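# Put the cardboard box on an empty desk or in the tote

## Task

Look for a desk in the room with nothing on it. If there is one, set the cardboard box on it. If every desk is occupied, place the box inside the tote near the door, fully within its rim with nothing sticking out. The foam blocks must stay at their original spots and keep their original orientation. The tote must still be standing on the floor at the end. The robot must not tip over or finish leaning. The final arrangement must stay in place without the robot holding it.

## Robot and tools

ROBOT. TidyBot++ is a single-arm mobile robot. Its base is 0.54 m long, 0.50 m wide and 0.38 m tall and rolls on four driven casters. On top sit a seven-joint arm and a two-finger gripper. The shoulder is 0.12 m ahead of the base centre and 0.68 m above the floor. There are two cameras: base_camera, fixed on the base and looking forward and down, and wrist_camera, which looks wherever the hand points. At the start the arm is folded with the hand facing down. The hand then juts up to 0.08 m beyond the base front, and the elbow rises to about 1.15 m.

FRAMES. The base frame has its origin on the floor below the base centre, with x forward, y to the left and z up. hand_pose is given in this frame and marks the point between the finger pads. The hand's own z axis runs out along the fingers, and the fingers open and close along its y axis. The odometry frame is the base frame as it was when the scene began. base_odometry heading grows to the left and runs from -3.142 to 3.142. base_tilt is in degrees, positive when leaning forward or right, with a fixed bias of about 1 degree plus noise.

execute_actions. Argument "actions" is a list with zero or one action. An empty list only reports state and images. One action may hold "base", "joints", or both, plus optional "speeds". Base and joint motions begin together and may end at different times.
- "base" holds exactly one key, each a relative offset from where the base last measured itself, never a pose: translate_m (metres, forward positive, -2 to 2), strafe_m (metres, sideways, left positive, -2 to 2), rotate_rad (radians, counter-clockwise from above positive, -6.3 to 6.3).
- "joints" gives absolute targets in radians by name: joint_1_rad (any angle; rotates the whole arm about vertical, positive is clockwise from above, opposite to heading), joint_2_rad shoulder -2.249 to 2.249, joint_3_rad any angle, joint_4_rad elbow -2.579 to 2.579, joint_5_rad any angle, joint_6_rad wrist -2.099 to 2.099, joint_7_rad any angle (hand pointing down: positive turns it counter-clockwise from above; at 1.57 the fingers spread left and right). gripper_pos is an absolute value from 0 (open) to 1 (closed). Any-angle joints take the short way round, so turn further in steps below half a turn. Any joint or base left out may still be driving toward its earlier target.
- "speeds" caps top speed for this action only: translate_m and strafe_m 0.05 to 0.5 m/s, rotate_rad 0.1 to 1.57 rad/s; the maximum is the default. A base move needing over 8.667 s is refused, and no action runs past 15 s.
- "cameras": list of "base_camera", "wrist_camera" or "all". Omitted, null or ["all"] returns both; [] returns none.
An unknown key or out-of-range number rejects the call and nothing moves. If a call reports a stop, later motion calls in the same reply are skipped.

wait: "seconds" from 0 to 10; the robot keeps its last command and the state and images come back. zoom_image: "camera" (base_camera or wrist_camera) and "region" [x0, y0, x1, y1] in pixels of that camera's latest full image, origin top-left, no larger than 504 by 504. finished_scene: "scene" is the number of the current scene; it ends that scene for good, so only call it once the result is stable.

READING RESULTS. The "pictures" line lists the order of the images. base_status and joint_status say how each motion ended: "done"; "off_target" (stopped short, possibly still pushing); "contact_stop" or "time_out" (target dropped, holding in place). Base "done" only means the wheels turned enough; a blocked base may report it while far short. "joint command not followed" with a "cause:" line means a self-collision check held back the arm targets (the gripper still moves); "not_followed" joints may be retried on later actions. on_its_own covers what you did not command. motor_effort is percent of maximum, bracket = peak, both noisy. "ARM HIT" signals a hard hit against the base or the arm itself. MOTOR HOT warns from 60 °C; an OVER-TEMPERATURE FAULT at 75 °C lets the arm sag, and affected keys read "limit_stop_at_motor_heat"; resend them.

ARM GEOMETRY. Upper arm 0.42 m, forearm 0.31 m, hand 0.31 m to the hand point. With joint_1_rad 0, joint_3_rad 3.14 and joint_5_rad 0 the arm moves in the base x-z plane. Tilt from vertical (forward positive): upper arm joint_2_rad, forearm joint_2_rad - joint_4_rad, hand that minus joint_6_rad. Forward reach from the shoulder is the sum of length x sin(tilt); height above it is the sum of length x cos(tilt). Joints move at up to 1.39 rad/s (1.22 for joints 5 to 7). A downward hand reaches at most about 0.94 m high, and only close in.

GRIPPER. Gap is about 85 x (1 - gripper_pos) mm. At 1 each finger presses roughly 96 to 120 N; "done" there means an empty grip, "off_target" means an object stopped it. Closed fingertips sit about 20 mm beyond the hand point.

ACCURACY. Friction leaves joints slightly off even with "all done"; the hand can be 1 to 2 cm away from its expected spot, so keep clear margins near the floor. To correct, send each joint its previous command plus (wanted angle minus read angle). Held loads make the arm sag; never command the angle it currently reads while carrying. Odometry drifts a few cm and several degrees over many moves; trust images over hand_pose.

CAMERAS. base_camera: 644x364 pinhole, fx=fy 375.71, centre (322.949, 182.004), mounted near (0.227, 0.003, 0.344). wrist_camera: 644x476 fisheye, f 293.007, centre (313.72, 243.098). Calibration carries small errors.

AVOID. Dropping or slamming things, knocking foam blocks, lifting or tipping the tote, driving the base while the arm is snagged (above about 0.8 m it can topple the robot), sideways pulls on a raised hand, hard shoves against edges, and torque faults (joints 1 to 4 limit 104.5 N m, joints 5 to 7 limit 51.3 N m; a fault halts the arm for 10 s). Loose objects may occasionally be nudged by outside pushes.

Each tool is called after "Call:" by a JSON object that holds its "name" and its "arguments".

## Session

Call:
{"name": "execute_actions", "arguments": {"actions": []}}

Scene clock: 0.00 s.
base_odometry: x=+0.000 y=+0.000 heading=+0.000 (m, m, rad; odometry frame)
base_tilt: forward=+0.3 right=-0.4 (deg)
base_status: not commanded
joint_positions: joint_1_rad=+0.026 joint_2_rad=-0.359 joint_3_rad=+3.123 joint_4_rad=-2.516 joint_5_rad=-0.023 joint_6_rad=-0.849 joint_7_rad=+1.583 gripper_pos=+0.000
joint_status: not commanded
motor_effort: joint_1_rad=+0 joint_2_rad=-2 joint_3_rad=+0 joint_4_rad=+17 joint_5_rad=+1 joint_6_rad=+0 joint_7_rad=+0 (%)
hand_pose: x=+0.2754 y=+0.0047 z=+0.5935 quat_wxyz=(-0.005, +0.998, -0.005, +0.068) (m; base frame)
pictures: base_camera, wrist_camera
Images, in order (width x height): base_camera 644x364, wrist_camera 644x476.

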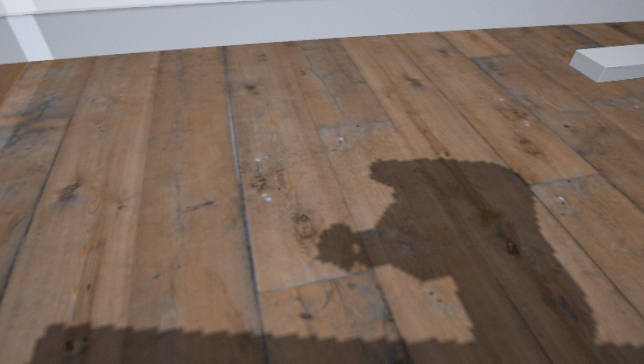

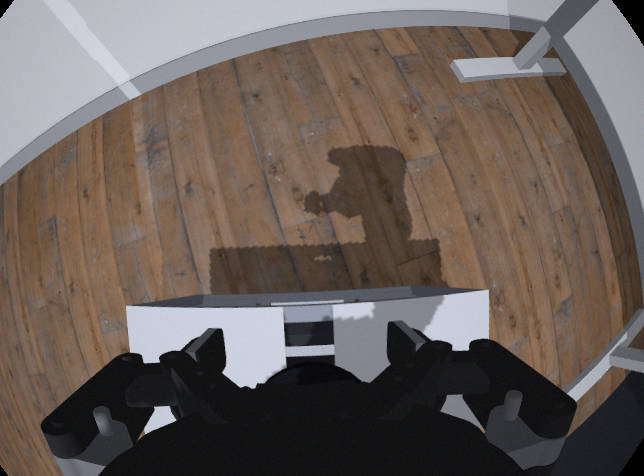

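Call:
{"name": "execute_actions", "arguments": {"actions": [{"joints":{"joint_6_rad":0.3,"joint_1_rad":0.8}}], "cameras": ["wrist_camera"]}}

Call:
{"name": "execute_actions", "arguments": {"actions": [{"joints":{"joint_1_rad":2.8}}], "cameras": ["wrist_camera"]}}

Call:
{"name": "execute_actions", "arguments": {"actions": [{"joints":{"joint_1_rad":-1.4}}], "cameras": ["wrist_camera"]}}

Scene clock: 2.20 s.
base_odometry: x=+0.000 y=+0.000 heading=+0.000 (m, m, rad; odometry frame)
base_tilt: forward=+0.3 right=-0.3 (deg)
base_status: not commanded
joint_positions: joint_1_rad=+0.777 joint_2_rad=-0.359 joint_3_rad=+3.123 joint_4_rad=-2.516 joint_5_rad=-0.023 joint_6_rad=+0.270 joint_7_rad=+1.583 gripper_pos=+0.000
joint_status: all done
motor_effort: joint_1_rad=+0(1) joint_2_rad=-6(6) joint_3_rad=+1(1) joint_4_rad=+22(22) joint_5_rad=+1(0) joint_6_rad=+8(9) joint_7_rad=+0(0) (%)
hand_pose: x=+0.4164 y=-0.2819 z=+0.8053 quat_wxyz=(+0.220, +0.750, -0.304, +0.545) (m; base frame)
pictures: wrist_camera
camera_calibration (this result's frames):
wrist_camera: T_world_to_cam=[[-0.706594, -0.707247, -0.0229548, 0.111516], [-0.224386, 0.254708, -0.940625, 0.975784], [0.671101, -0.659489, -0.338672, -0.0613173], [0, 0, 0, 1]] pos_world=[0.338899, -0.210109, 0.89964]
Images, in order (width x height): wrist_camera 644x476.

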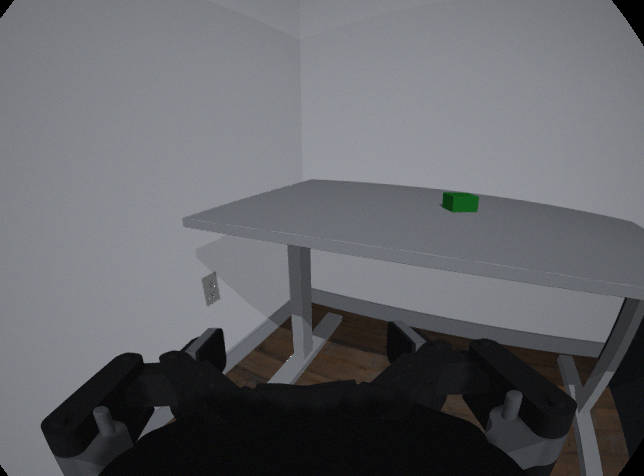

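Scene clock: 5.30 s.
base_odometry: x=+0.000 y=+0.000 heading=+0.000 (m, m, rad; odometry frame)
base_tilt: forward=+0.3 right=-0.4 (deg)
base_status: not commanded
joint_positions: joint_1_rad=+2.776 joint_2_rad=-0.359 joint_3_rad=+3.123 joint_4_rad=-2.516 joint_5_rad=-0.023 joint_6_rad=+0.270 joint_7_rad=+1.583 gripper_pos=+0.000
joint_status: all done
motor_effort: joint_1_rad=+0(1) joint_2_rad=-5(6) joint_3_rad=+0(1) joint_4_rad=+22(22) joint_5_rad=+0(1) joint_6_rad=+8(8) joint_7_rad=+0(0) (%)
hand_pose: x=-0.2611 y=-0.1532 z=+0.8053 quat_wxyz=(+0.577, +0.150, -0.795, +0.109) (m; base frame)
pictures: wrist_camera
camera_calibration (this result's frames):
wrist_camera: T_world_to_cam=[[-0.349154, 0.936784, -0.0229546, 0.0689807], [0.324972, 0.0980735, -0.940625, 0.910411], [-0.878911, -0.335883, -0.338672, 0.123134], [0, 0, 0, 1]] pos_world=[-0.163549, -0.112549, 0.89964]
Images, in order (width x height): wrist_camera 644x476.

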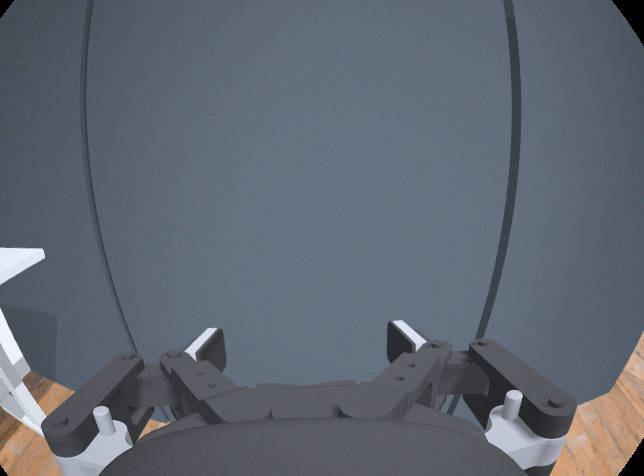

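Scene clock: 8.47 s.
base_odometry: x=+0.000 y=+0.000 heading=+0.000 (m, m, rad; odometry frame)
base_tilt: forward=+0.3 right=-0.4 (deg)
base_status: not commanded
joint_positions: joint_1_rad=+4.860 joint_2_rad=-0.359 joint_3_rad=+3.123 joint_4_rad=-2.516 joint_5_rad=-0.023 joint_6_rad=+0.270 joint_7_rad=+1.583 gripper_pos=+0.000
joint_status: all done
motor_effort: joint_1_rad=+0(0) joint_2_rad=-5(6) joint_3_rad=+1(1) joint_4_rad=+22(22) joint_5_rad=+0(0) joint_6_rad=+8(8) joint_7_rad=-1(0) (%)
hand_pose: x=+0.1718 y=+0.4064 z=+0.8053 quat_wxyz=(+0.386, -0.611, -0.531, -0.443) (m; base frame)
pictures: wrist_camera
camera_calibration (this result's frames):
wrist_camera: T_world_to_cam=[[0.987664, -0.154899, -0.0229548, -0.0901005], [-0.0738241, -0.331324, -0.940625, 0.957867], [0.138096, 0.930715, -0.338672, 0.00211036], [0, 0, 0, 1]] pos_world=[0.159411, 0.301444, 0.89964]
Images, in order (width x height): wrist_camera 644x476.

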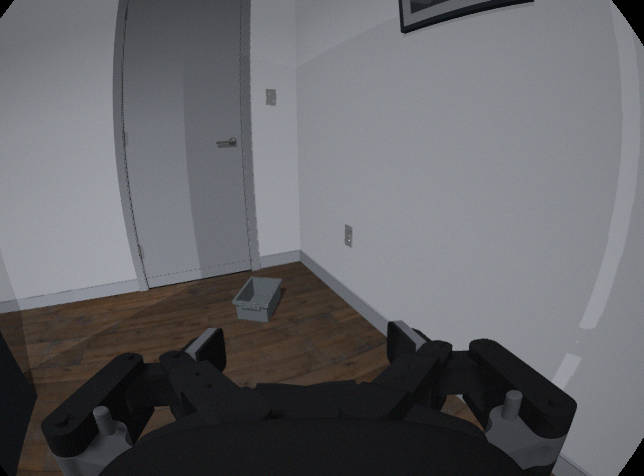

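Call:
{"name": "execute_actions", "arguments": {"actions": [{"base":{"strafe_m":1.0},"joints":{"joint_1_rad":-2.4}}], "cameras": ["wrist_camera"]}}

Call:
{"name": "execute_actions", "arguments": {"actions": [{"joints":{"joint_1_rad":2.6}}], "cameras": ["wrist_camera"]}}

Scene clock: 11.97 s.
base_odometry: x=-0.001 y=+1.000 heading=+0.001 (m, m, rad; odometry frame)
base_tilt: forward=+0.4 right=-0.4 (deg)
base_status: done
joint_positions: joint_1_rad=+3.907 joint_2_rad=-0.359 joint_3_rad=+3.123 joint_4_rad=-2.516 joint_5_rad=-0.023 joint_6_rad=+0.270 joint_7_rad=+1.583 gripper_pos=+0.000
joint_status: all done
motor_effort: joint_1_rad=+0(0) joint_2_rad=-5(9) joint_3_rad=+1(1) joint_4_rad=+22(23) joint_5_rad=+1(1) joint_6_rad=+8(9) joint_7_rad=+0(0) (%)
hand_pose: x=-0.1816 y=+0.2784 z=+0.8053 quat_wxyz=(+0.546, -0.299, -0.752, -0.216) (m; base frame)
pictures: wrist_camera
camera_calibration (this result's frames):
wrist_camera: T_world_to_cam=[[0.69844, 0.715301, -0.0229555, -0.0556824], [0.227294, -0.252122, -0.940623, 0.922033], [-0.678616, 0.651751, -0.338676, 0.0993014], [0, 0, 0, 1]] pos_world=[-0.103294, 0.207575, 0.899639]
Images, in order (width x height): wrist_camera 644x476.

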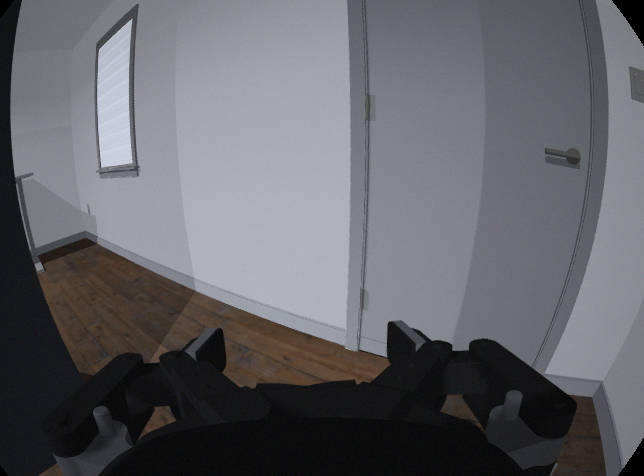

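Scene clock: 14.50 s.
base_odometry: x=-0.001 y=+1.000 heading=+0.001 (m, m, rad; odometry frame)
base_tilt: forward=+0.3 right=-0.4 (deg)
base_status: not commanded
joint_positions: joint_1_rad=+2.624 joint_2_rad=-0.359 joint_3_rad=+3.123 joint_4_rad=-2.516 joint_5_rad=-0.023 joint_6_rad=+0.270 joint_7_rad=+1.583 gripper_pos=+0.000
joint_status: all done
motor_effort: joint_1_rad=+0(0) joint_2_rad=-6(6) joint_3_rad=+0(1) joint_4_rad=+22(22) joint_5_rad=+1(0) joint_6_rad=+8(8) joint_7_rad=+0(0) (%)
hand_pose: x=-0.2333 y=-0.2093 z=+0.8053 quat_wxyz=(+0.567, +0.210, -0.782, +0.153) (m; base frame)
pictures: wrist_camera
camera_calibration (this result's frames):
wrist_camera: T_world_to_cam=[[-0.487761, 0.872675, -0.0229557, 0.0854758], [0.306247, 0.146427, -0.940623, 0.912638], [-0.817497, -0.46583, -0.338676, 0.115828], [0, 0, 0, 1]] pos_world=[-0.143112, -0.154271, 0.899639]
Images, in order (width x height): wrist_camera 644x476.

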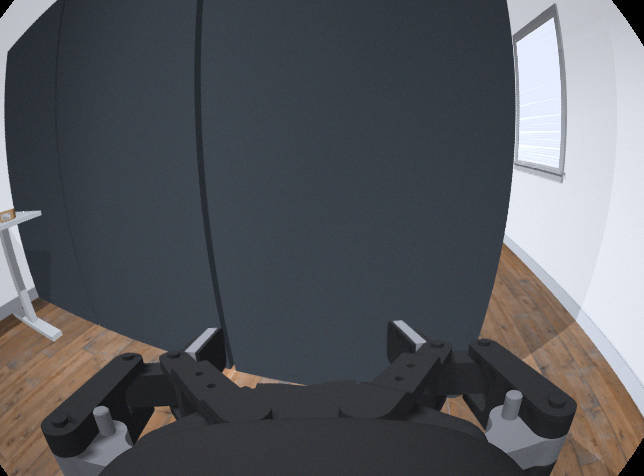

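Call:
{"name": "execute_actions", "arguments": {"actions": [{"base":{"strafe_m":0.25},"joints":{"joint_1_rad":1.3,"joint_6_rad":0.1}}]}}

Call:
{"name": "execute_actions", "arguments": {"actions": [{"joints":{"joint_1_rad":3.1}}], "cameras": ["wrist_camera"]}}

Scene clock: 17.23 s.
base_odometry: x=-0.002 y=+1.250 heading=+0.001 (m, m, rad; odometry frame)
base_tilt: forward=+0.3 right=-0.4 (deg)
base_status: done
joint_positions: joint_1_rad=+1.324 joint_2_rad=-0.359 joint_3_rad=+3.123 joint_4_rad=-2.516 joint_5_rad=-0.023 joint_6_rad=+0.135 joint_7_rad=+1.583 gripper_pos=+0.000
joint_status: all done
motor_effort: joint_1_rad=+0(1) joint_2_rad=-5(7) joint_3_rad=+0(1) joint_4_rad=+22(22) joint_5_rad=+0(1) joint_6_rad=+8(7) joint_7_rad=+0(0) (%)
hand_pose: x=+0.2229 y=-0.3801 z=+0.7663 quat_wxyz=(+0.324, +0.671, -0.518, +0.421) (m; base frame)
pictures: base_camera, wrist_camera
camera_calibration (this result's frames):
wrist_camera: T_world_to_cam=[[-0.971747, -0.235081, -0.0210825, 0.141529], [-0.0905875, 0.453953, -0.886409, 0.925054], [0.217948, -0.859455, -0.462423, 0.110395], [0, 0, 0, 1]] pos_world=[0.197269, -0.291781, 0.874009]
Images, in order (width x height): base_camera 644x364, wrist_camera 644x476.

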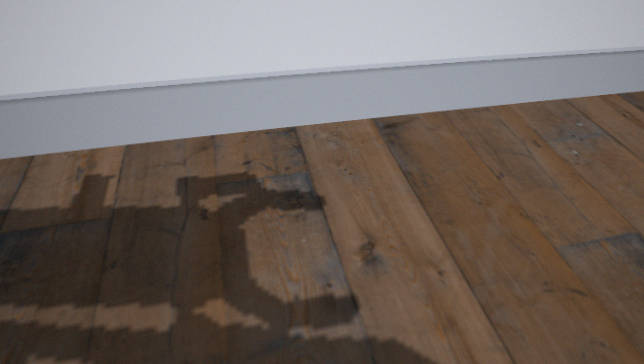

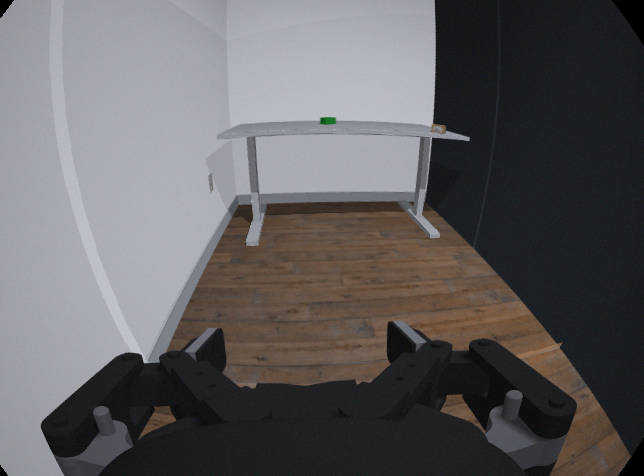

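Scene clock: 20.20 s.
base_odometry: x=-0.002 y=+1.250 heading=+0.001 (m, m, rad; odometry frame)
base_tilt: forward=+0.4 right=-0.4 (deg)
base_status: not commanded
joint_positions: joint_1_rad=+3.076 joint_2_rad=-0.359 joint_3_rad=+3.123 joint_4_rad=-2.516 joint_5_rad=-0.023 joint_6_rad=+0.135 joint_7_rad=+1.583 gripper_pos=+0.000
joint_status: all done
motor_effort: joint_1_rad=+0(0) joint_2_rad=-5(5) joint_3_rad=+0(1) joint_4_rad=+22(21) joint_5_rad=+0(0) joint_6_rad=+8(8) joint_7_rad=+0(0) (%)
hand_pose: x=-0.2736 y=-0.0335 z=+0.7663 quat_wxyz=(+0.531, +0.031, -0.847, +0.021) (m; base frame)
pictures: wrist_camera
camera_calibration (this result's frames):
wrist_camera: T_world_to_cam=[[-0.0555499, 0.998233, -0.0210828, 0.0325021], [0.46285, 0.00703569, -0.886409, 0.859195], [-0.884694, -0.0589981, -0.462423, 0.241609], [0, 0, 0, 1]] pos_world=[-0.182123, -0.0242352, 0.874009]
Images, in order (width x height): wrist_camera 644x476.

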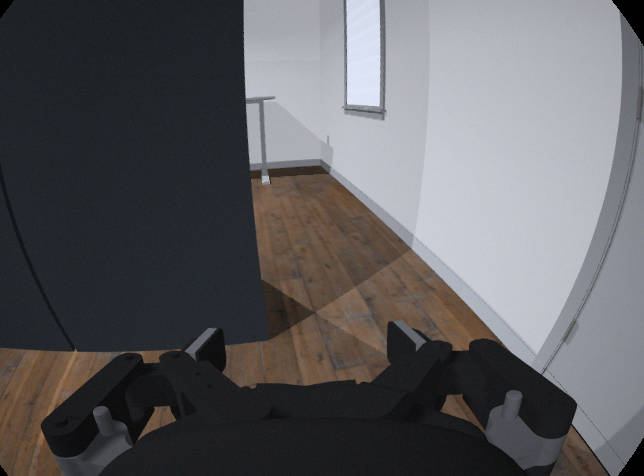

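Call:
{"name": "execute_actions", "arguments": {"actions": [{"joints":{"joint_1_rad":-1.7,"joint_6_rad":-0.5}}], "cameras": ["wrist_camera"]}}

Call:
{"name": "zoom_image", "arguments": {"camera": "wrist_camera", "region": [150,100,450,350]}}

Scene clock: 23.10 s.
base_odometry: x=-0.002 y=+1.250 heading=+0.001 (m, m, rad; odometry frame)
base_tilt: forward=+0.3 right=-0.4 (deg)
base_status: not commanded
joint_positions: joint_1_rad=+4.559 joint_2_rad=-0.359 joint_3_rad=+3.123 joint_4_rad=-2.516 joint_5_rad=-0.023 joint_6_rad=-0.466 joint_7_rad=+1.583 gripper_pos=+0.000
joint_status: all done
motor_effort: joint_1_rad=+0(1) joint_2_rad=-3(5) joint_3_rad=+1(1) joint_4_rad=+19(22) joint_5_rad=+0(1) joint_6_rad=+4(6) joint_7_rad=-1(0) (%)
hand_pose: x=+0.0693 y=+0.2637 z=+0.6316 quat_wxyz=(+0.198, -0.624, -0.738, -0.163) (m; base frame)
pictures: wrist_camera
camera_calibration (this result's frames):
wrist_camera: T_world_to_cam=[[0.989967, 0.140842, -0.0113397, -0.100427], [0.119054, -0.874656, -0.469897, 0.572309], [-0.0760998, 0.463833, -0.882648, 0.571789], [0, 0, 0, 1]] pos_world=[0.0747962, 0.249503, 0.772477]
Images, in order (width x height): wrist_camera 644x476.

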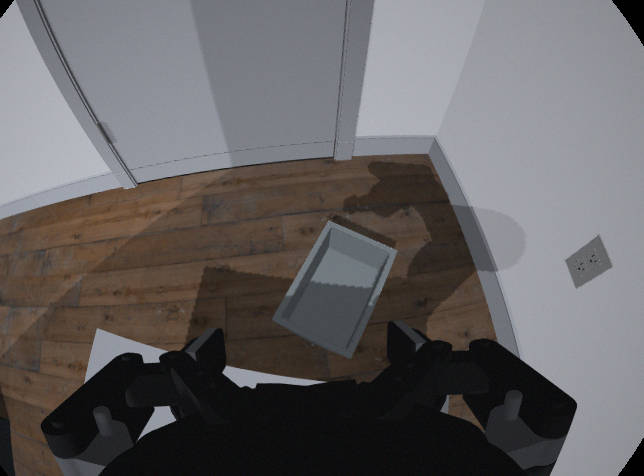

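Region (150, 100, 450, 350) of wrist_camera's 644x476 image, scaled by 1.680.

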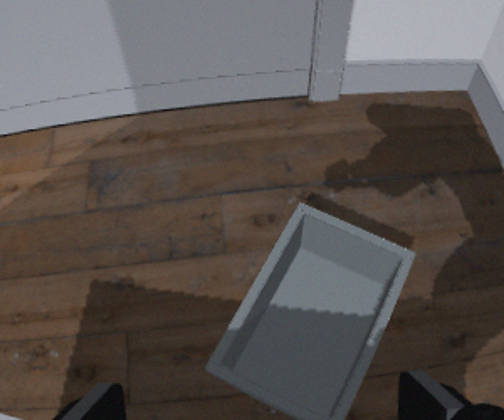

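Call:
{"name": "execute_actions", "arguments": {"actions": [{"base":{"translate_m":-0.5},"joints":{"joint_1_rad":3.14,"joint_6_rad":0.1}}], "cameras": []}}

Call:
{"name": "execute_actions", "arguments": {"actions": [{"base":{"strafe_m":0.3}}], "cameras": ["wrist_camera"]}}

Call:
{"name": "execute_actions", "arguments": {"actions": [{"base":{"translate_m":-1.5},"joints":{"joint_1_rad":2.4}}], "cameras": ["wrist_camera"]}}

Scene clock: 25.93 s.
base_odometry: x=-0.502 y=+1.250 heading=+0.001 (m, m, rad; odometry frame)
base_tilt: forward=+0.4 right=-0.4 (deg)
base_status: done
joint_positions: joint_1_rad=+3.164 joint_2_rad=-0.359 joint_3_rad=+3.123 joint_4_rad=-2.516 joint_5_rad=-0.023 joint_6_rad=+0.066 joint_7_rad=+1.583 gripper_pos=+0.000
joint_status: all done
motor_effort: joint_1_rad=+0(0) joint_2_rad=-5(6) joint_3_rad=+1(1) joint_4_rad=+21(21) joint_5_rad=+1(1) joint_6_rad=+7(7) joint_7_rad=+0(0) (%)
hand_pose: x=-0.2651 y=+0.0006 z=+0.7474 quat_wxyz=(+0.502, -0.005, -0.865, -0.002) (m; base frame)
pictures: none
No camera images: the call's "cameras" was empty. Leave "cameras" out to get every camera's image.

Scene clock: 27.83 s.
base_odometry: x=-0.502 y=+1.550 heading=+0.001 (m, m, rad; odometry frame)
base_tilt: forward=+0.3 right=-0.4 (deg)
base_status: done
joint_positions: joint_1_rad=+3.164 joint_2_rad=-0.359 joint_3_rad=+3.123 joint_4_rad=-2.516 joint_5_rad=-0.023 joint_6_rad=+0.066 joint_7_rad=+1.583 gripper_pos=+0.000
joint_status: not commanded
motor_effort: joint_1_rad=+0(1) joint_2_rad=-5(6) joint_3_rad=+0(2) joint_4_rad=+21(21) joint_5_rad=+0(1) joint_6_rad=+7(8) joint_7_rad=+0(0) (%)
hand_pose: x=-0.2652 y=+0.0006 z=+0.7475 quat_wxyz=(+0.502, -0.006, -0.865, -0.002) (m; base frame)
pictures: wrist_camera
camera_calibration (this result's frames):
wrist_camera: T_world_to_cam=[[0.0324686, 0.999269, -0.0201767, 0.021252], [0.520999, -0.0341492, -0.852874, 0.828786], [-0.85294, 0.0171796, -0.521727, 0.29513], [0, 0, 0, 1]] pos_world=[-0.180759, 0.00199569, 0.861256]
Images, in order (width x height): wrist_camera 644x476.

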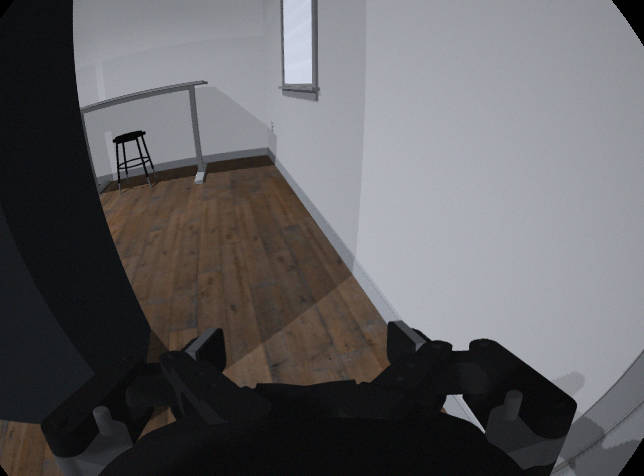

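Scene clock: 35.17 s.
base_odometry: x=-2.000 y=+1.544 heading=+0.003 (m, m, rad; odometry frame)
base_tilt: forward=+0.4 right=-0.3 (deg)
base_status: translate_m time_out (by the wheels' count: -1.498 of -1.500)
joint_positions: joint_1_rad=+2.422 joint_2_rad=-0.358 joint_3_rad=+3.126 joint_4_rad=-2.515 joint_5_rad=-0.023 joint_6_rad=+0.068 joint_7_rad=+1.583 gripper_pos=+0.000
joint_status: all done
motor_effort: joint_1_rad=+0(4) joint_2_rad=-7(11) joint_3_rad=+0(4) joint_4_rad=+21(23) joint_5_rad=+0(1) joint_6_rad=+7(8) joint_7_rad=+0(1) (%)
hand_pose: x=-0.1659 y=-0.2585 z=+0.7479 quat_wxyz=(+0.469, +0.307, -0.808, +0.180) (m; base frame)
pictures: wrist_camera
camera_calibration (this result's frames):
wrist_camera: T_world_to_cam=[[-0.648737, 0.760718, -0.0211707, 0.103004], [0.407872, 0.324077, -0.853589, 0.842924], [-0.64248, -0.56239, -0.520516, 0.268666], [0, 0, 0, 1]] pos_world=[-0.10437, -0.200434, 0.861537]
Images, in order (width x height): wrist_camera 644x476.

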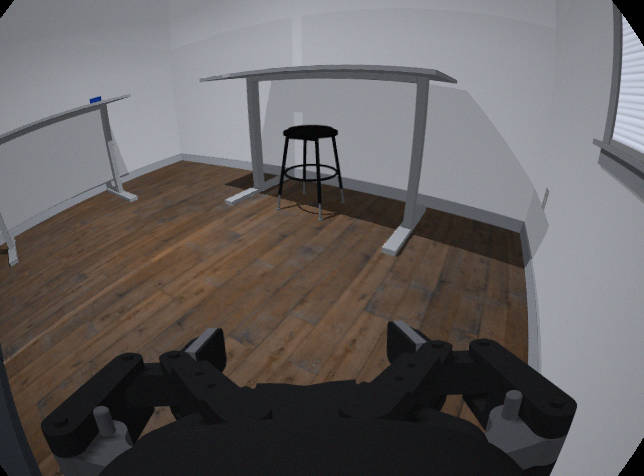

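Call:
{"name": "execute_actions", "arguments": {"actions": [{"joints":{"joint_2_rad":-0.1,"joint_4_rad":-1.2,"joint_6_rad":-0.7,"joint_1_rad":2.5}}], "cameras": ["wrist_camera"]}}

Scene clock: 37.83 s.
base_odometry: x=-2.000 y=+1.544 heading=+0.003 (m, m, rad; odometry frame)
base_tilt: forward=+0.3 right=-0.3 (deg)
base_status: not commanded
joint_positions: joint_1_rad=+2.473 joint_2_rad=-0.123 joint_3_rad=+3.126 joint_4_rad=-1.220 joint_5_rad=-0.023 joint_6_rad=-0.665 joint_7_rad=+1.583 gripper_pos=+0.000
joint_status: all done
motor_effort: joint_1_rad=+0(0) joint_2_rad=-16(16) joint_3_rad=+0(1) joint_4_rad=+23(26) joint_5_rad=+0(1) joint_6_rad=+8(8) joint_7_rad=+1(0) (%)
hand_pose: x=-0.2903 y=-0.3425 z=+1.1836 quat_wxyz=(+0.597, +0.261, -0.726, +0.220) (m; base frame)
pictures: wrist_camera
camera_calibration (this result's frames):
wrist_camera: T_world_to_cam=[[-0.630678, 0.775449, -0.0303896, 0.116593], [0.188959, 0.115465, -0.975173, 1.30171], [-0.752688, -0.620763, -0.219349, -0.0402172], [0, 0, 0, 1]] pos_world=[-0.202708, -0.265679, 1.26411]
Images, in order (width x height): wrist_camera 644x476.

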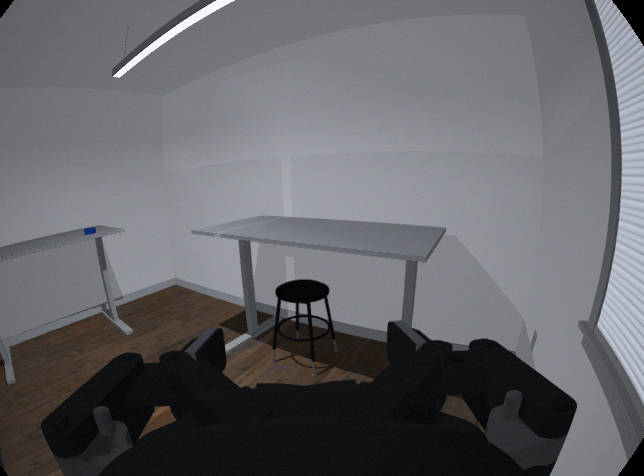

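Call:
{"name": "execute_actions", "arguments": {"actions": [{"joints":{"joint_6_rad":-0.9,"joint_1_rad":1.3}}], "cameras": ["wrist_camera"]}}

Scene clock: 40.43 s.
base_odometry: x=-2.000 y=+1.544 heading=+0.003 (m, m, rad; odometry frame)
base_tilt: forward=+0.3 right=-0.3 (deg)
base_status: not commanded
joint_positions: joint_1_rad=+1.322 joint_2_rad=-0.116 joint_3_rad=+3.125 joint_4_rad=-1.220 joint_5_rad=-0.023 joint_6_rad=-0.865 joint_7_rad=+1.583 gripper_pos=+0.000
joint_status: all done
motor_effort: joint_1_rad=+0(1) joint_2_rad=-16(17) joint_3_rad=+0(1) joint_4_rad=+23(23) joint_5_rad=+1(0) joint_6_rad=+8(8) joint_7_rad=+1(0) (%)
hand_pose: x=+0.2622 y=-0.4985 z=+1.1206 quat_wxyz=(+0.330, +0.664, -0.503, +0.444) (m; base frame)
pictures: wrist_camera
camera_calibration (this result's frames):
wrist_camera: T_world_to_cam=[[-0.965704, -0.258161, -0.0277415, 0.153703], [-0.0828825, 0.407753, -0.909323, 1.29704], [0.246063, -0.875837, -0.415165, 0.0954061], [0, 0, 0, 1]] pos_world=[0.232457, -0.405632, 1.2233]
Images, in order (width x height): wrist_camera 644x476.

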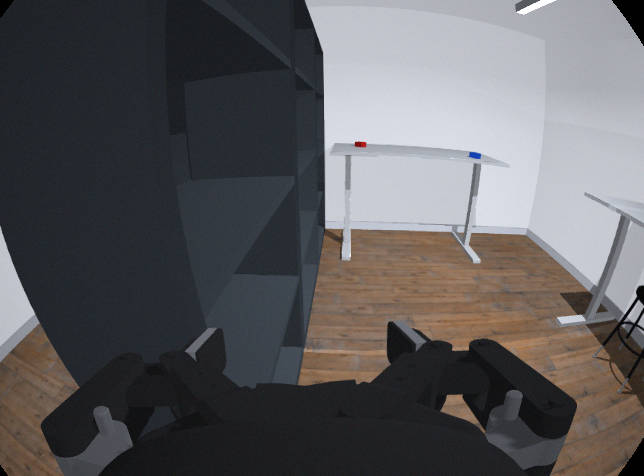

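Call:
{"name": "execute_actions", "arguments": {"actions": [{"base":{"translate_m":-0.35}}], "cameras": []}}

Call:
{"name": "execute_actions", "arguments": {"actions": [{"base":{"strafe_m":-1.1},"joints":{"joint_1_rad":0.3,"joint_6_rad":-1.1}}]}}

Call:
{"name": "execute_actions", "arguments": {"actions": [{"joints":{"joint_1_rad":2.9,"joint_6_rad":-0.6}}], "cameras": ["wrist_camera"]}}

Scene clock: 44.83 s.
base_odometry: x=-2.348 y=+1.542 heading=+0.004 (m, m, rad; odometry frame)
base_tilt: forward=+0.4 right=-0.3 (deg)
base_status: translate_m time_out (by the wheels' count: -0.348 of -0.350)
joint_positions: joint_1_rad=+1.320 joint_2_rad=-0.115 joint_3_rad=+3.126 joint_4_rad=-1.220 joint_5_rad=-0.023 joint_6_rad=-0.867 joint_7_rad=+1.583 gripper_pos=+0.000
joint_status: not commanded
motor_effort: joint_1_rad=+1(3) joint_2_rad=-14(18) joint_3_rad=+1(3) joint_4_rad=+22(24) joint_5_rad=+1(1) joint_6_rad=+8(8) joint_7_rad=+0(0) (%)
hand_pose: x=+0.2630 y=-0.4986 z=+1.1196 quat_wxyz=(+0.329, +0.665, -0.503, +0.443) (m; base frame)
pictures: none
No camera images: the call's "cameras" was empty. Leave "cameras" out to get every camera's image.

not run: a stop came earlier in this reply.

not run: a stop came earlier in this reply.

Call:
{"name": "execute_actions", "arguments": {"actions": [{"base":{"strafe_m":-1.0},"joints":{"joint_1_rad":0.3,"joint_6_rad":-1.1}}]}}

Call:
{"name": "execute_actions", "arguments": {"actions": [{"joints":{"joint_1_rad":2.9,"joint_6_rad":-0.6}}], "cameras": ["wrist_camera"]}}

Scene clock: 48.57 s.
base_odometry: x=-2.345 y=+0.542 heading=+0.004 (m, m, rad; odometry frame)
base_tilt: forward=+0.3 right=-0.3 (deg)
base_status: done
joint_positions: joint_1_rad=+0.322 joint_2_rad=-0.112 joint_3_rad=+3.127 joint_4_rad=-1.219 joint_5_rad=-0.023 joint_6_rad=-1.066 joint_7_rad=+1.583 gripper_pos=+0.000
joint_status: all done
motor_effort: joint_1_rad=+0(1) joint_2_rad=-16(18) joint_3_rad=+0(2) joint_4_rad=+22(23) joint_5_rad=+1(0) joint_6_rad=+7(8) joint_7_rad=+0(0) (%)
hand_pose: x=+0.5890 y=-0.1406 z=+1.0641 quat_wxyz=(+0.064, +0.875, -0.130, +0.461) (m; base frame)
pictures: base_camera, wrist_camera
camera_calibration (this result's frames):
wrist_camera: T_world_to_cam=[[-0.307592, -0.95119, -0.0249727, 0.0722052], [-0.55629, 0.20106, -0.806298, 1.26704], [0.771964, -0.234119, -0.590982, 0.272564], [0, 0, 0, 1]] pos_world=[0.516643, -0.122258, 1.1845]
Images, in order (width x height): base_camera 644x364, wrist_camera 644x476.

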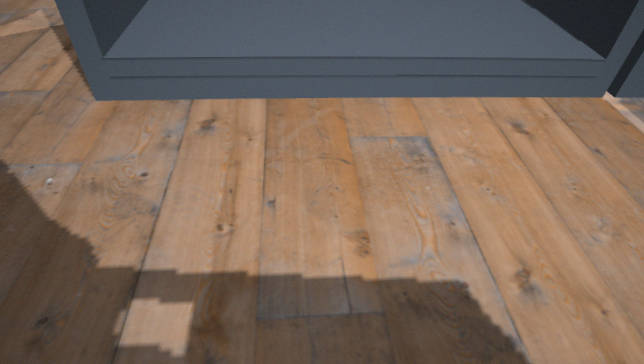

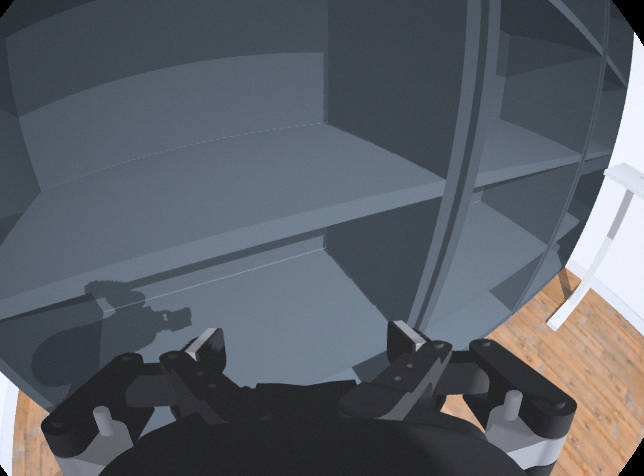

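Scene clock: 52.10 s.
base_odometry: x=-2.345 y=+0.542 heading=+0.004 (m, m, rad; odometry frame)
base_tilt: forward=+0.3 right=-0.4 (deg)
base_status: not commanded
joint_positions: joint_1_rad=+2.878 joint_2_rad=-0.112 joint_3_rad=+3.127 joint_4_rad=-1.219 joint_5_rad=-0.023 joint_6_rad=-0.634 joint_7_rad=+1.583 gripper_pos=+0.000
joint_status: all done
motor_effort: joint_1_rad=+0(2) joint_2_rad=-16(18) joint_3_rad=+0(2) joint_4_rad=+23(23) joint_5_rad=+0(0) joint_6_rad=+8(8) joint_7_rad=+0(0) (%)
hand_pose: x=-0.3993 y=-0.1548 z=+1.1876 quat_wxyz=(+0.637, +0.109, -0.757, +0.096) (m; base frame)
pictures: wrist_camera
camera_calibration (this result's frames):
wrist_camera: T_world_to_cam=[[-0.273359, 0.961414, -0.0309379, 0.0745602], [0.200043, 0.0253595, -0.979459, 1.30012], [-0.940881, -0.273933, -0.199256, -0.0501074], [0, 0, 0, 1]] pos_world=[-0.286843, -0.11838, 1.26574]
Images, in order (width x height): wrist_camera 644x476.

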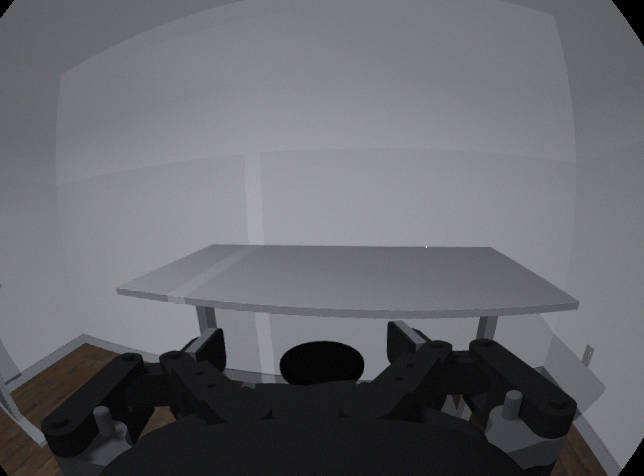

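Call:
{"name": "execute_actions", "arguments": {"actions": [{"base":{"strafe_m":0.93},"joints":{"joint_1_rad":0.0,"joint_2_rad":-0.36,"joint_4_rad":-2.5,"joint_6_rad":-0.2}}]}}

Call:
{"name": "execute_actions", "arguments": {"actions": [{"base":{"translate_m":1.75}}]}}

Scene clock: 56.03 s.
base_odometry: x=-2.348 y=+1.473 heading=+0.003 (m, m, rad; odometry frame)
base_tilt: forward=+0.3 right=-0.4 (deg)
base_status: done
joint_positions: joint_1_rad=+0.024 joint_2_rad=-0.338 joint_3_rad=+3.125 joint_4_rad=-2.478 joint_5_rad=-0.023 joint_6_rad=-0.235 joint_7_rad=+1.583 gripper_pos=+0.000
joint_status: all done
motor_effort: joint_1_rad=+0(2) joint_2_rad=-5(20) joint_3_rad=+0(3) joint_4_rad=+20(25) joint_5_rad=+1(1) joint_6_rad=+6(8) joint_7_rad=+0(0) (%)
hand_pose: x=+0.4602 y=+0.0000 z=+0.6853 quat_wxyz=(+0.000, +0.927, -0.007, +0.374) (m; base frame)
pictures: base_camera, wrist_camera
camera_calibration (this result's frames):
wrist_camera: T_world_to_cam=[[-0.037653, -0.999149, -0.0168524, 0.0270081], [-0.739499, 0.0392028, -0.672015, 0.853943], [0.672104, -0.012841, -0.740346, 0.329332], [0, 0, 0, 1]] pos_world=[0.411162, -0.0022629, 0.818137]
Images, in order (width x height): base_camera 644x364, wrist_camera 644x476.

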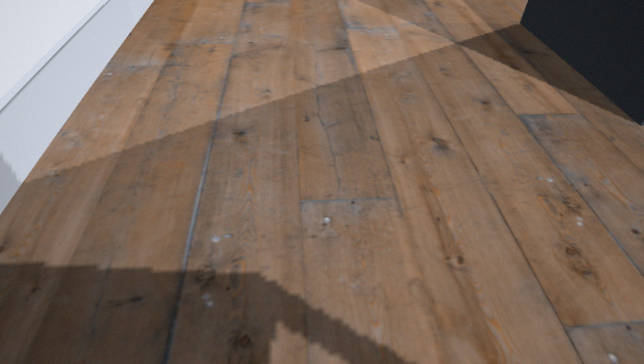

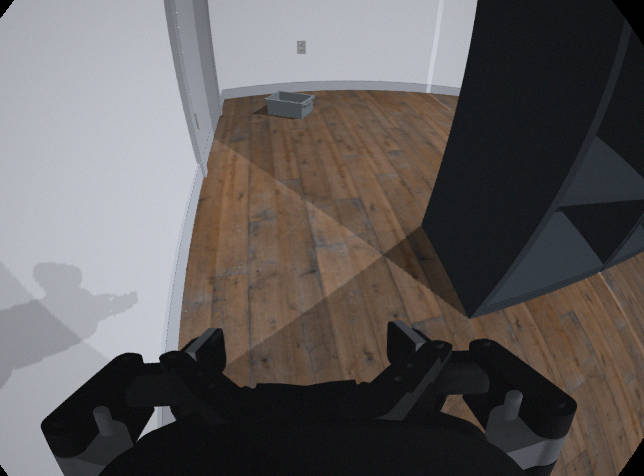

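Scene clock: 60.90 s.
base_odometry: x=-0.598 y=+1.479 heading=+0.004 (m, m, rad; odometry frame)
base_tilt: forward=+0.3 right=-0.4 (deg)
base_status: done
joint_positions: joint_1_rad=+0.024 joint_2_rad=-0.347 joint_3_rad=+3.125 joint_4_rad=-2.481 joint_5_rad=-0.023 joint_6_rad=-0.231 joint_7_rad=+1.583 gripper_pos=+0.000
joint_status: not commanded
motor_effort: joint_1_rad=+0(0) joint_2_rad=-5(7) joint_3_rad=+0(1) joint_4_rad=+21(21) joint_5_rad=+0(1) joint_6_rad=+5(6) joint_7_rad=+0(1) (%)
hand_pose: x=+0.4598 y=+0.0000 z=+0.6875 quat_wxyz=(+0.000, +0.926, -0.007, +0.378) (m; base frame)
pictures: base_camera, wrist_camera
camera_calibration (this result's frames):
wrist_camera: T_world_to_cam=[[-0.0375647, -0.999151, -0.0169425, 0.0270281], [-0.733295, 0.0390795, -0.678787, 0.856977], [0.678872, -0.0130746, -0.73414, 0.32387], [0, 0, 0, 1]] pos_world=[0.409566, -0.0022507, 0.819928]
Images, in order (width x height): base_camera 644x364, wrist_camera 644x476.

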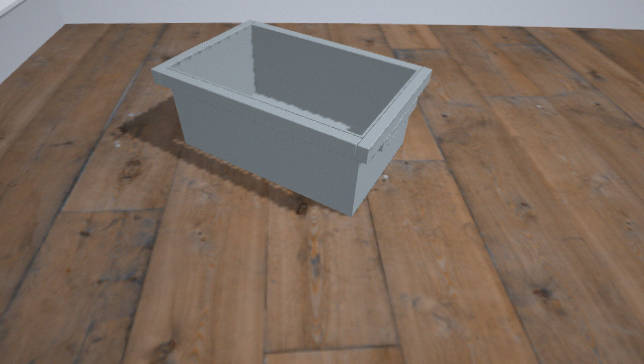

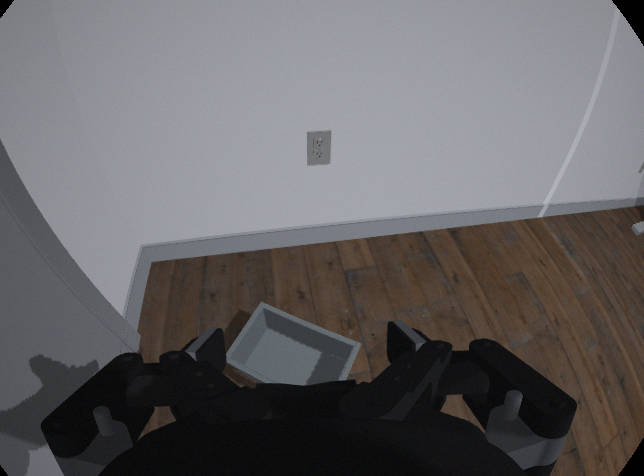

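Call:
{"name": "execute_actions", "arguments": {"actions": [{"base":{"strafe_m":-1.5},"joints":{"joint_1_rad":1.57,"joint_2_rad":-0.1,"joint_4_rad":-1.2,"joint_6_rad":-0.9}}]}}

Scene clock: 65.37 s.
base_odometry: x=-0.591 y=-0.021 heading=+0.004 (m, m, rad; odometry frame)
base_tilt: forward=+0.4 right=-0.4 (deg)
base_status: done
joint_positions: joint_1_rad=+1.548 joint_2_rad=-0.106 joint_3_rad=+3.125 joint_4_rad=-1.220 joint_5_rad=-0.023 joint_6_rad=-0.867 joint_7_rad=+1.583 gripper_pos=+0.000
joint_status: all done
motor_effort: joint_1_rad=+0(1) joint_2_rad=-17(19) joint_3_rad=+0(2) joint_4_rad=+23(24) joint_5_rad=+1(0) joint_6_rad=+8(8) joint_7_rad=-1(0) (%)
hand_pose: x=+0.1469 y=-0.5223 z=+1.1143 quat_wxyz=(+0.375, +0.606, -0.577, +0.400) (m; base frame)
pictures: base_camera, wrist_camera
camera_calibration (this result's frames):
wrist_camera: T_world_to_cam=[[-0.999003, -0.0348797, -0.0278759, 0.157745], [0.0102956, 0.427546, -0.903935, 1.28217], [0.0434472, -0.90332, -0.426761, 0.128698], [0, 0, 0, 1]] pos_world=[0.138795, -0.426427, 1.21831]
Images, in order (width x height): base_camera 644x364, wrist_camera 644x476.

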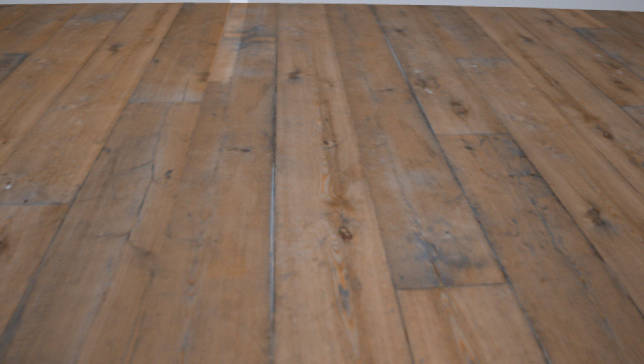

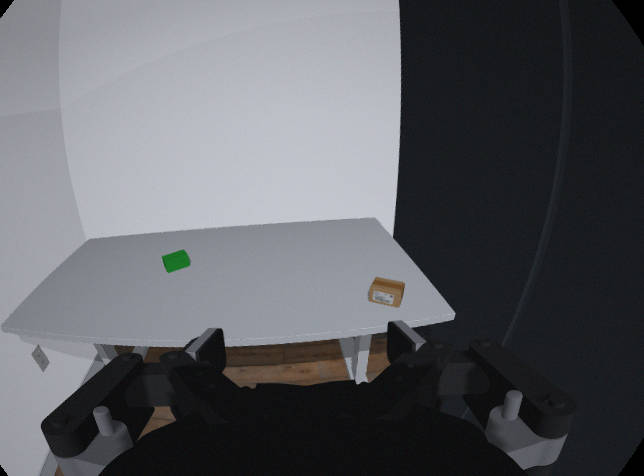

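Call:
{"name": "execute_actions", "arguments": {"actions": [{"base":{"strafe_m":-0.42},"joints":{"joint_1_rad":1.8,"joint_2_rad":0.15,"joint_4_rad":-1.217,"joint_6_rad":-1.1}}]}}

Scene clock: 67.97 s.
base_odometry: x=-0.589 y=-0.441 heading=+0.005 (m, m, rad; odometry frame)
base_tilt: forward=+0.4 right=-0.3 (deg)
base_status: done
joint_positions: joint_1_rad=+1.782 joint_2_rad=+0.157 joint_3_rad=+3.125 joint_4_rad=-1.218 joint_5_rad=-0.023 joint_6_rad=-1.069 joint_7_rad=+1.583 gripper_pos=+0.000
joint_status: all done
motor_effort: joint_1_rad=+0(1) joint_2_rad=-27(31) joint_3_rad=+0(1) joint_4_rad=+23(25) joint_5_rad=-1(1) joint_6_rad=+5(7) joint_7_rad=+0(0) (%)
hand_pose: x=+0.0144 y=-0.5643 z=+0.9200 quat_wxyz=(+0.257, +0.599, -0.724, +0.225) (m; base frame)
pictures: base_camera, wrist_camera
camera_calibration (this result's frames):
wrist_camera: T_world_to_cam=[[-0.978156, 0.206151, -0.0267066, 0.153166], [0.178168, 0.765243, -0.618595, 1.05147], [-0.107087, -0.609841, -0.785256, 0.511127], [0, 0, 0, 1]] pos_world=[0.0172173, -0.524497, 1.05589]
Images, in order (width x height): base_camera 644x364, wrist_camera 644x476.

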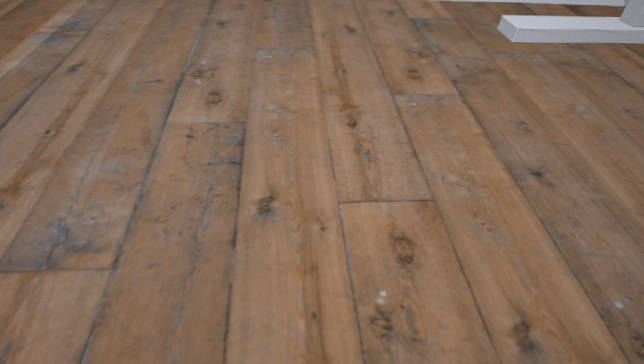

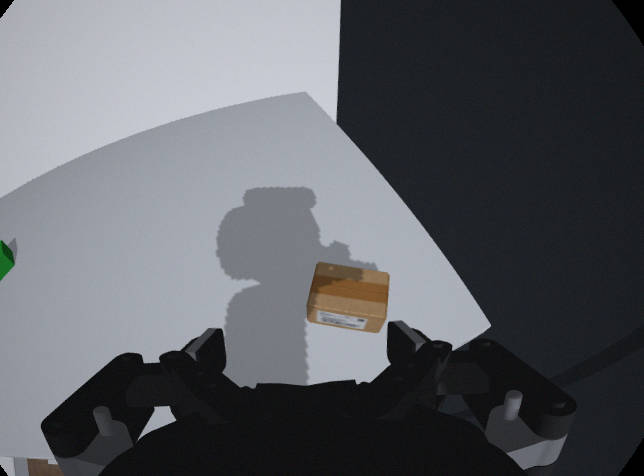

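Call:
{"name": "execute_actions", "arguments": {"actions": [{"joints":{"joint_1_rad":1.83,"joint_2_rad":0.52,"joint_4_rad":-0.72,"joint_6_rad":-1.37,"joint_7_rad":0.0}}], "cameras": ["wrist_camera"]}}

Scene clock: 70.17 s.
base_odometry: x=-0.589 y=-0.441 heading=+0.005 (m, m, rad; odometry frame)
base_tilt: forward=+0.3 right=-0.3 (deg)
base_status: not commanded
joint_positions: joint_1_rad=+1.803 joint_2_rad=+0.508 joint_3_rad=+3.125 joint_4_rad=-0.743 joint_5_rad=-0.023 joint_6_rad=-1.336 joint_7_rad=+0.024 gripper_pos=+0.000
joint_status: all done
motor_effort: joint_1_rad=+0(0) joint_2_rad=-38(39) joint_3_rad=+0(0) joint_4_rad=+22(24) joint_5_rad=+1(1) joint_6_rad=+4(5) joint_7_rad=+1(0) (%)
hand_pose: x=-0.0190 y=-0.6524 z=+0.8841 quat_wxyz=(+0.018, -0.094, -0.957, +0.274) (m; base frame)
pictures: wrist_camera
camera_calibration (this result's frames):
wrist_camera: T_world_to_cam=[[0.196198, 0.831953, -0.519, 1.00346], [0.978998, -0.1961, 0.0557453, -0.105544], [-0.0553984, -0.519037, -0.852955, 0.545774], [0, 0, 0, 1]] pos_world=[-0.063314, -0.572249, 0.992198]
Images, in order (width x height): wrist_camera 644x476.

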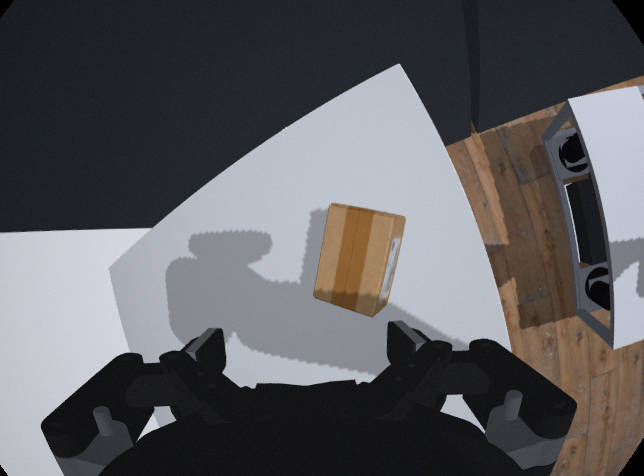

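Call:
{"name": "execute_actions", "arguments": {"actions": [{"joints":{"joint_1_rad":1.89,"joint_7_rad":-0.1,"joint_4_rad":-0.85,"joint_6_rad":-1.25}}], "cameras": ["wrist_camera"]}}

Call:
{"name": "execute_actions", "arguments": {"actions": [{"joints":{"joint_2_rad":0.53,"joint_4_rad":-1.03,"joint_6_rad":-1.06}}], "cameras": ["wrist_camera"]}}

Scene clock: 71.47 s.
base_odometry: x=-0.589 y=-0.441 heading=+0.005 (m, m, rad; odometry frame)
base_tilt: forward=+0.3 right=-0.3 (deg)
base_status: not commanded
joint_positions: joint_1_rad=+1.872 joint_2_rad=+0.512 joint_3_rad=+3.125 joint_4_rad=-0.834 joint_5_rad=-0.023 joint_6_rad=-1.284 joint_7_rad=-0.070 gripper_pos=+0.000
joint_status: all done
motor_effort: joint_1_rad=+0(1) joint_2_rad=-38(40) joint_3_rad=-1(2) joint_4_rad=+22(23) joint_5_rad=+0(0) joint_6_rad=+4(4) joint_7_rad=+0(0) (%)
hand_pose: x=-0.0625 y=-0.6397 z=+0.8477 quat_wxyz=(+0.012, -0.173, -0.952, +0.254) (m; base frame)
pictures: wrist_camera
camera_calibration (this result's frames):
wrist_camera: T_world_to_cam=[[0.348245, 0.807034, -0.476888, 0.940467], [0.933953, -0.342318, 0.102713, -0.194596], [-0.0803547, -0.48116, -0.872942, 0.558494], [0, 0, 0, 1]] pos_world=[-0.100892, -0.556877, 0.956017]
Images, in order (width x height): wrist_camera 644x476.

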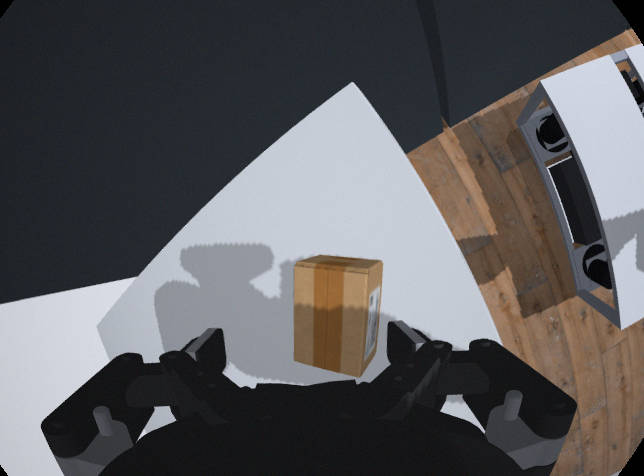

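Scene clock: 72.60 s.
base_odometry: x=-0.589 y=-0.441 heading=+0.005 (m, m, rad; odometry frame)
base_tilt: forward=+0.3 right=-0.3 (deg)
base_status: not commanded
joint_positions: joint_1_rad=+1.872 joint_2_rad=+0.520 joint_3_rad=+3.125 joint_4_rad=-1.013 joint_5_rad=-0.023 joint_6_rad=-1.094 joint_7_rad=-0.070 gripper_pos=+0.000
joint_status: all done
motor_effort: joint_1_rad=+0(0) joint_2_rad=-39(42) joint_3_rad=-1(1) joint_4_rad=+22(23) joint_5_rad=+1(1) joint_6_rad=+4(5) joint_7_rad=+0(0) (%)
hand_pose: x=-0.0658 y=-0.6507 z=+0.7883 quat_wxyz=(+0.013, -0.175, -0.951, +0.255) (m; base frame)
pictures: wrist_camera
camera_calibration (this result's frames):
wrist_camera: T_world_to_cam=[[0.351673, 0.804196, -0.47916, 0.922271], [0.932477, -0.346066, 0.10356, -0.192353], [-0.082538, -0.483225, -0.871597, 0.498568], [0, 0, 0, 1]] pos_world=[-0.103822, -0.567333, 0.896386]
Images, in order (width x height): wrist_camera 644x476.

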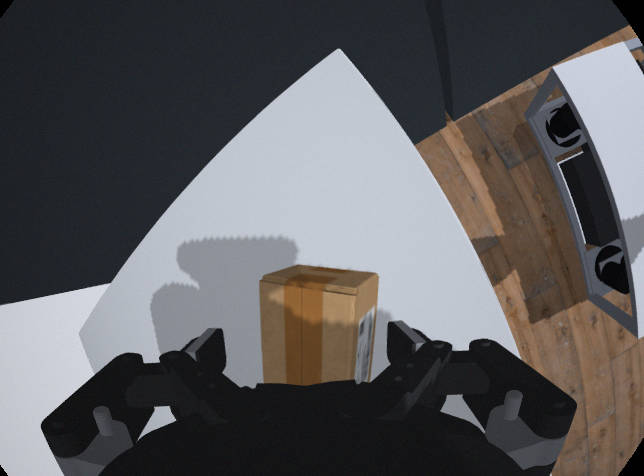

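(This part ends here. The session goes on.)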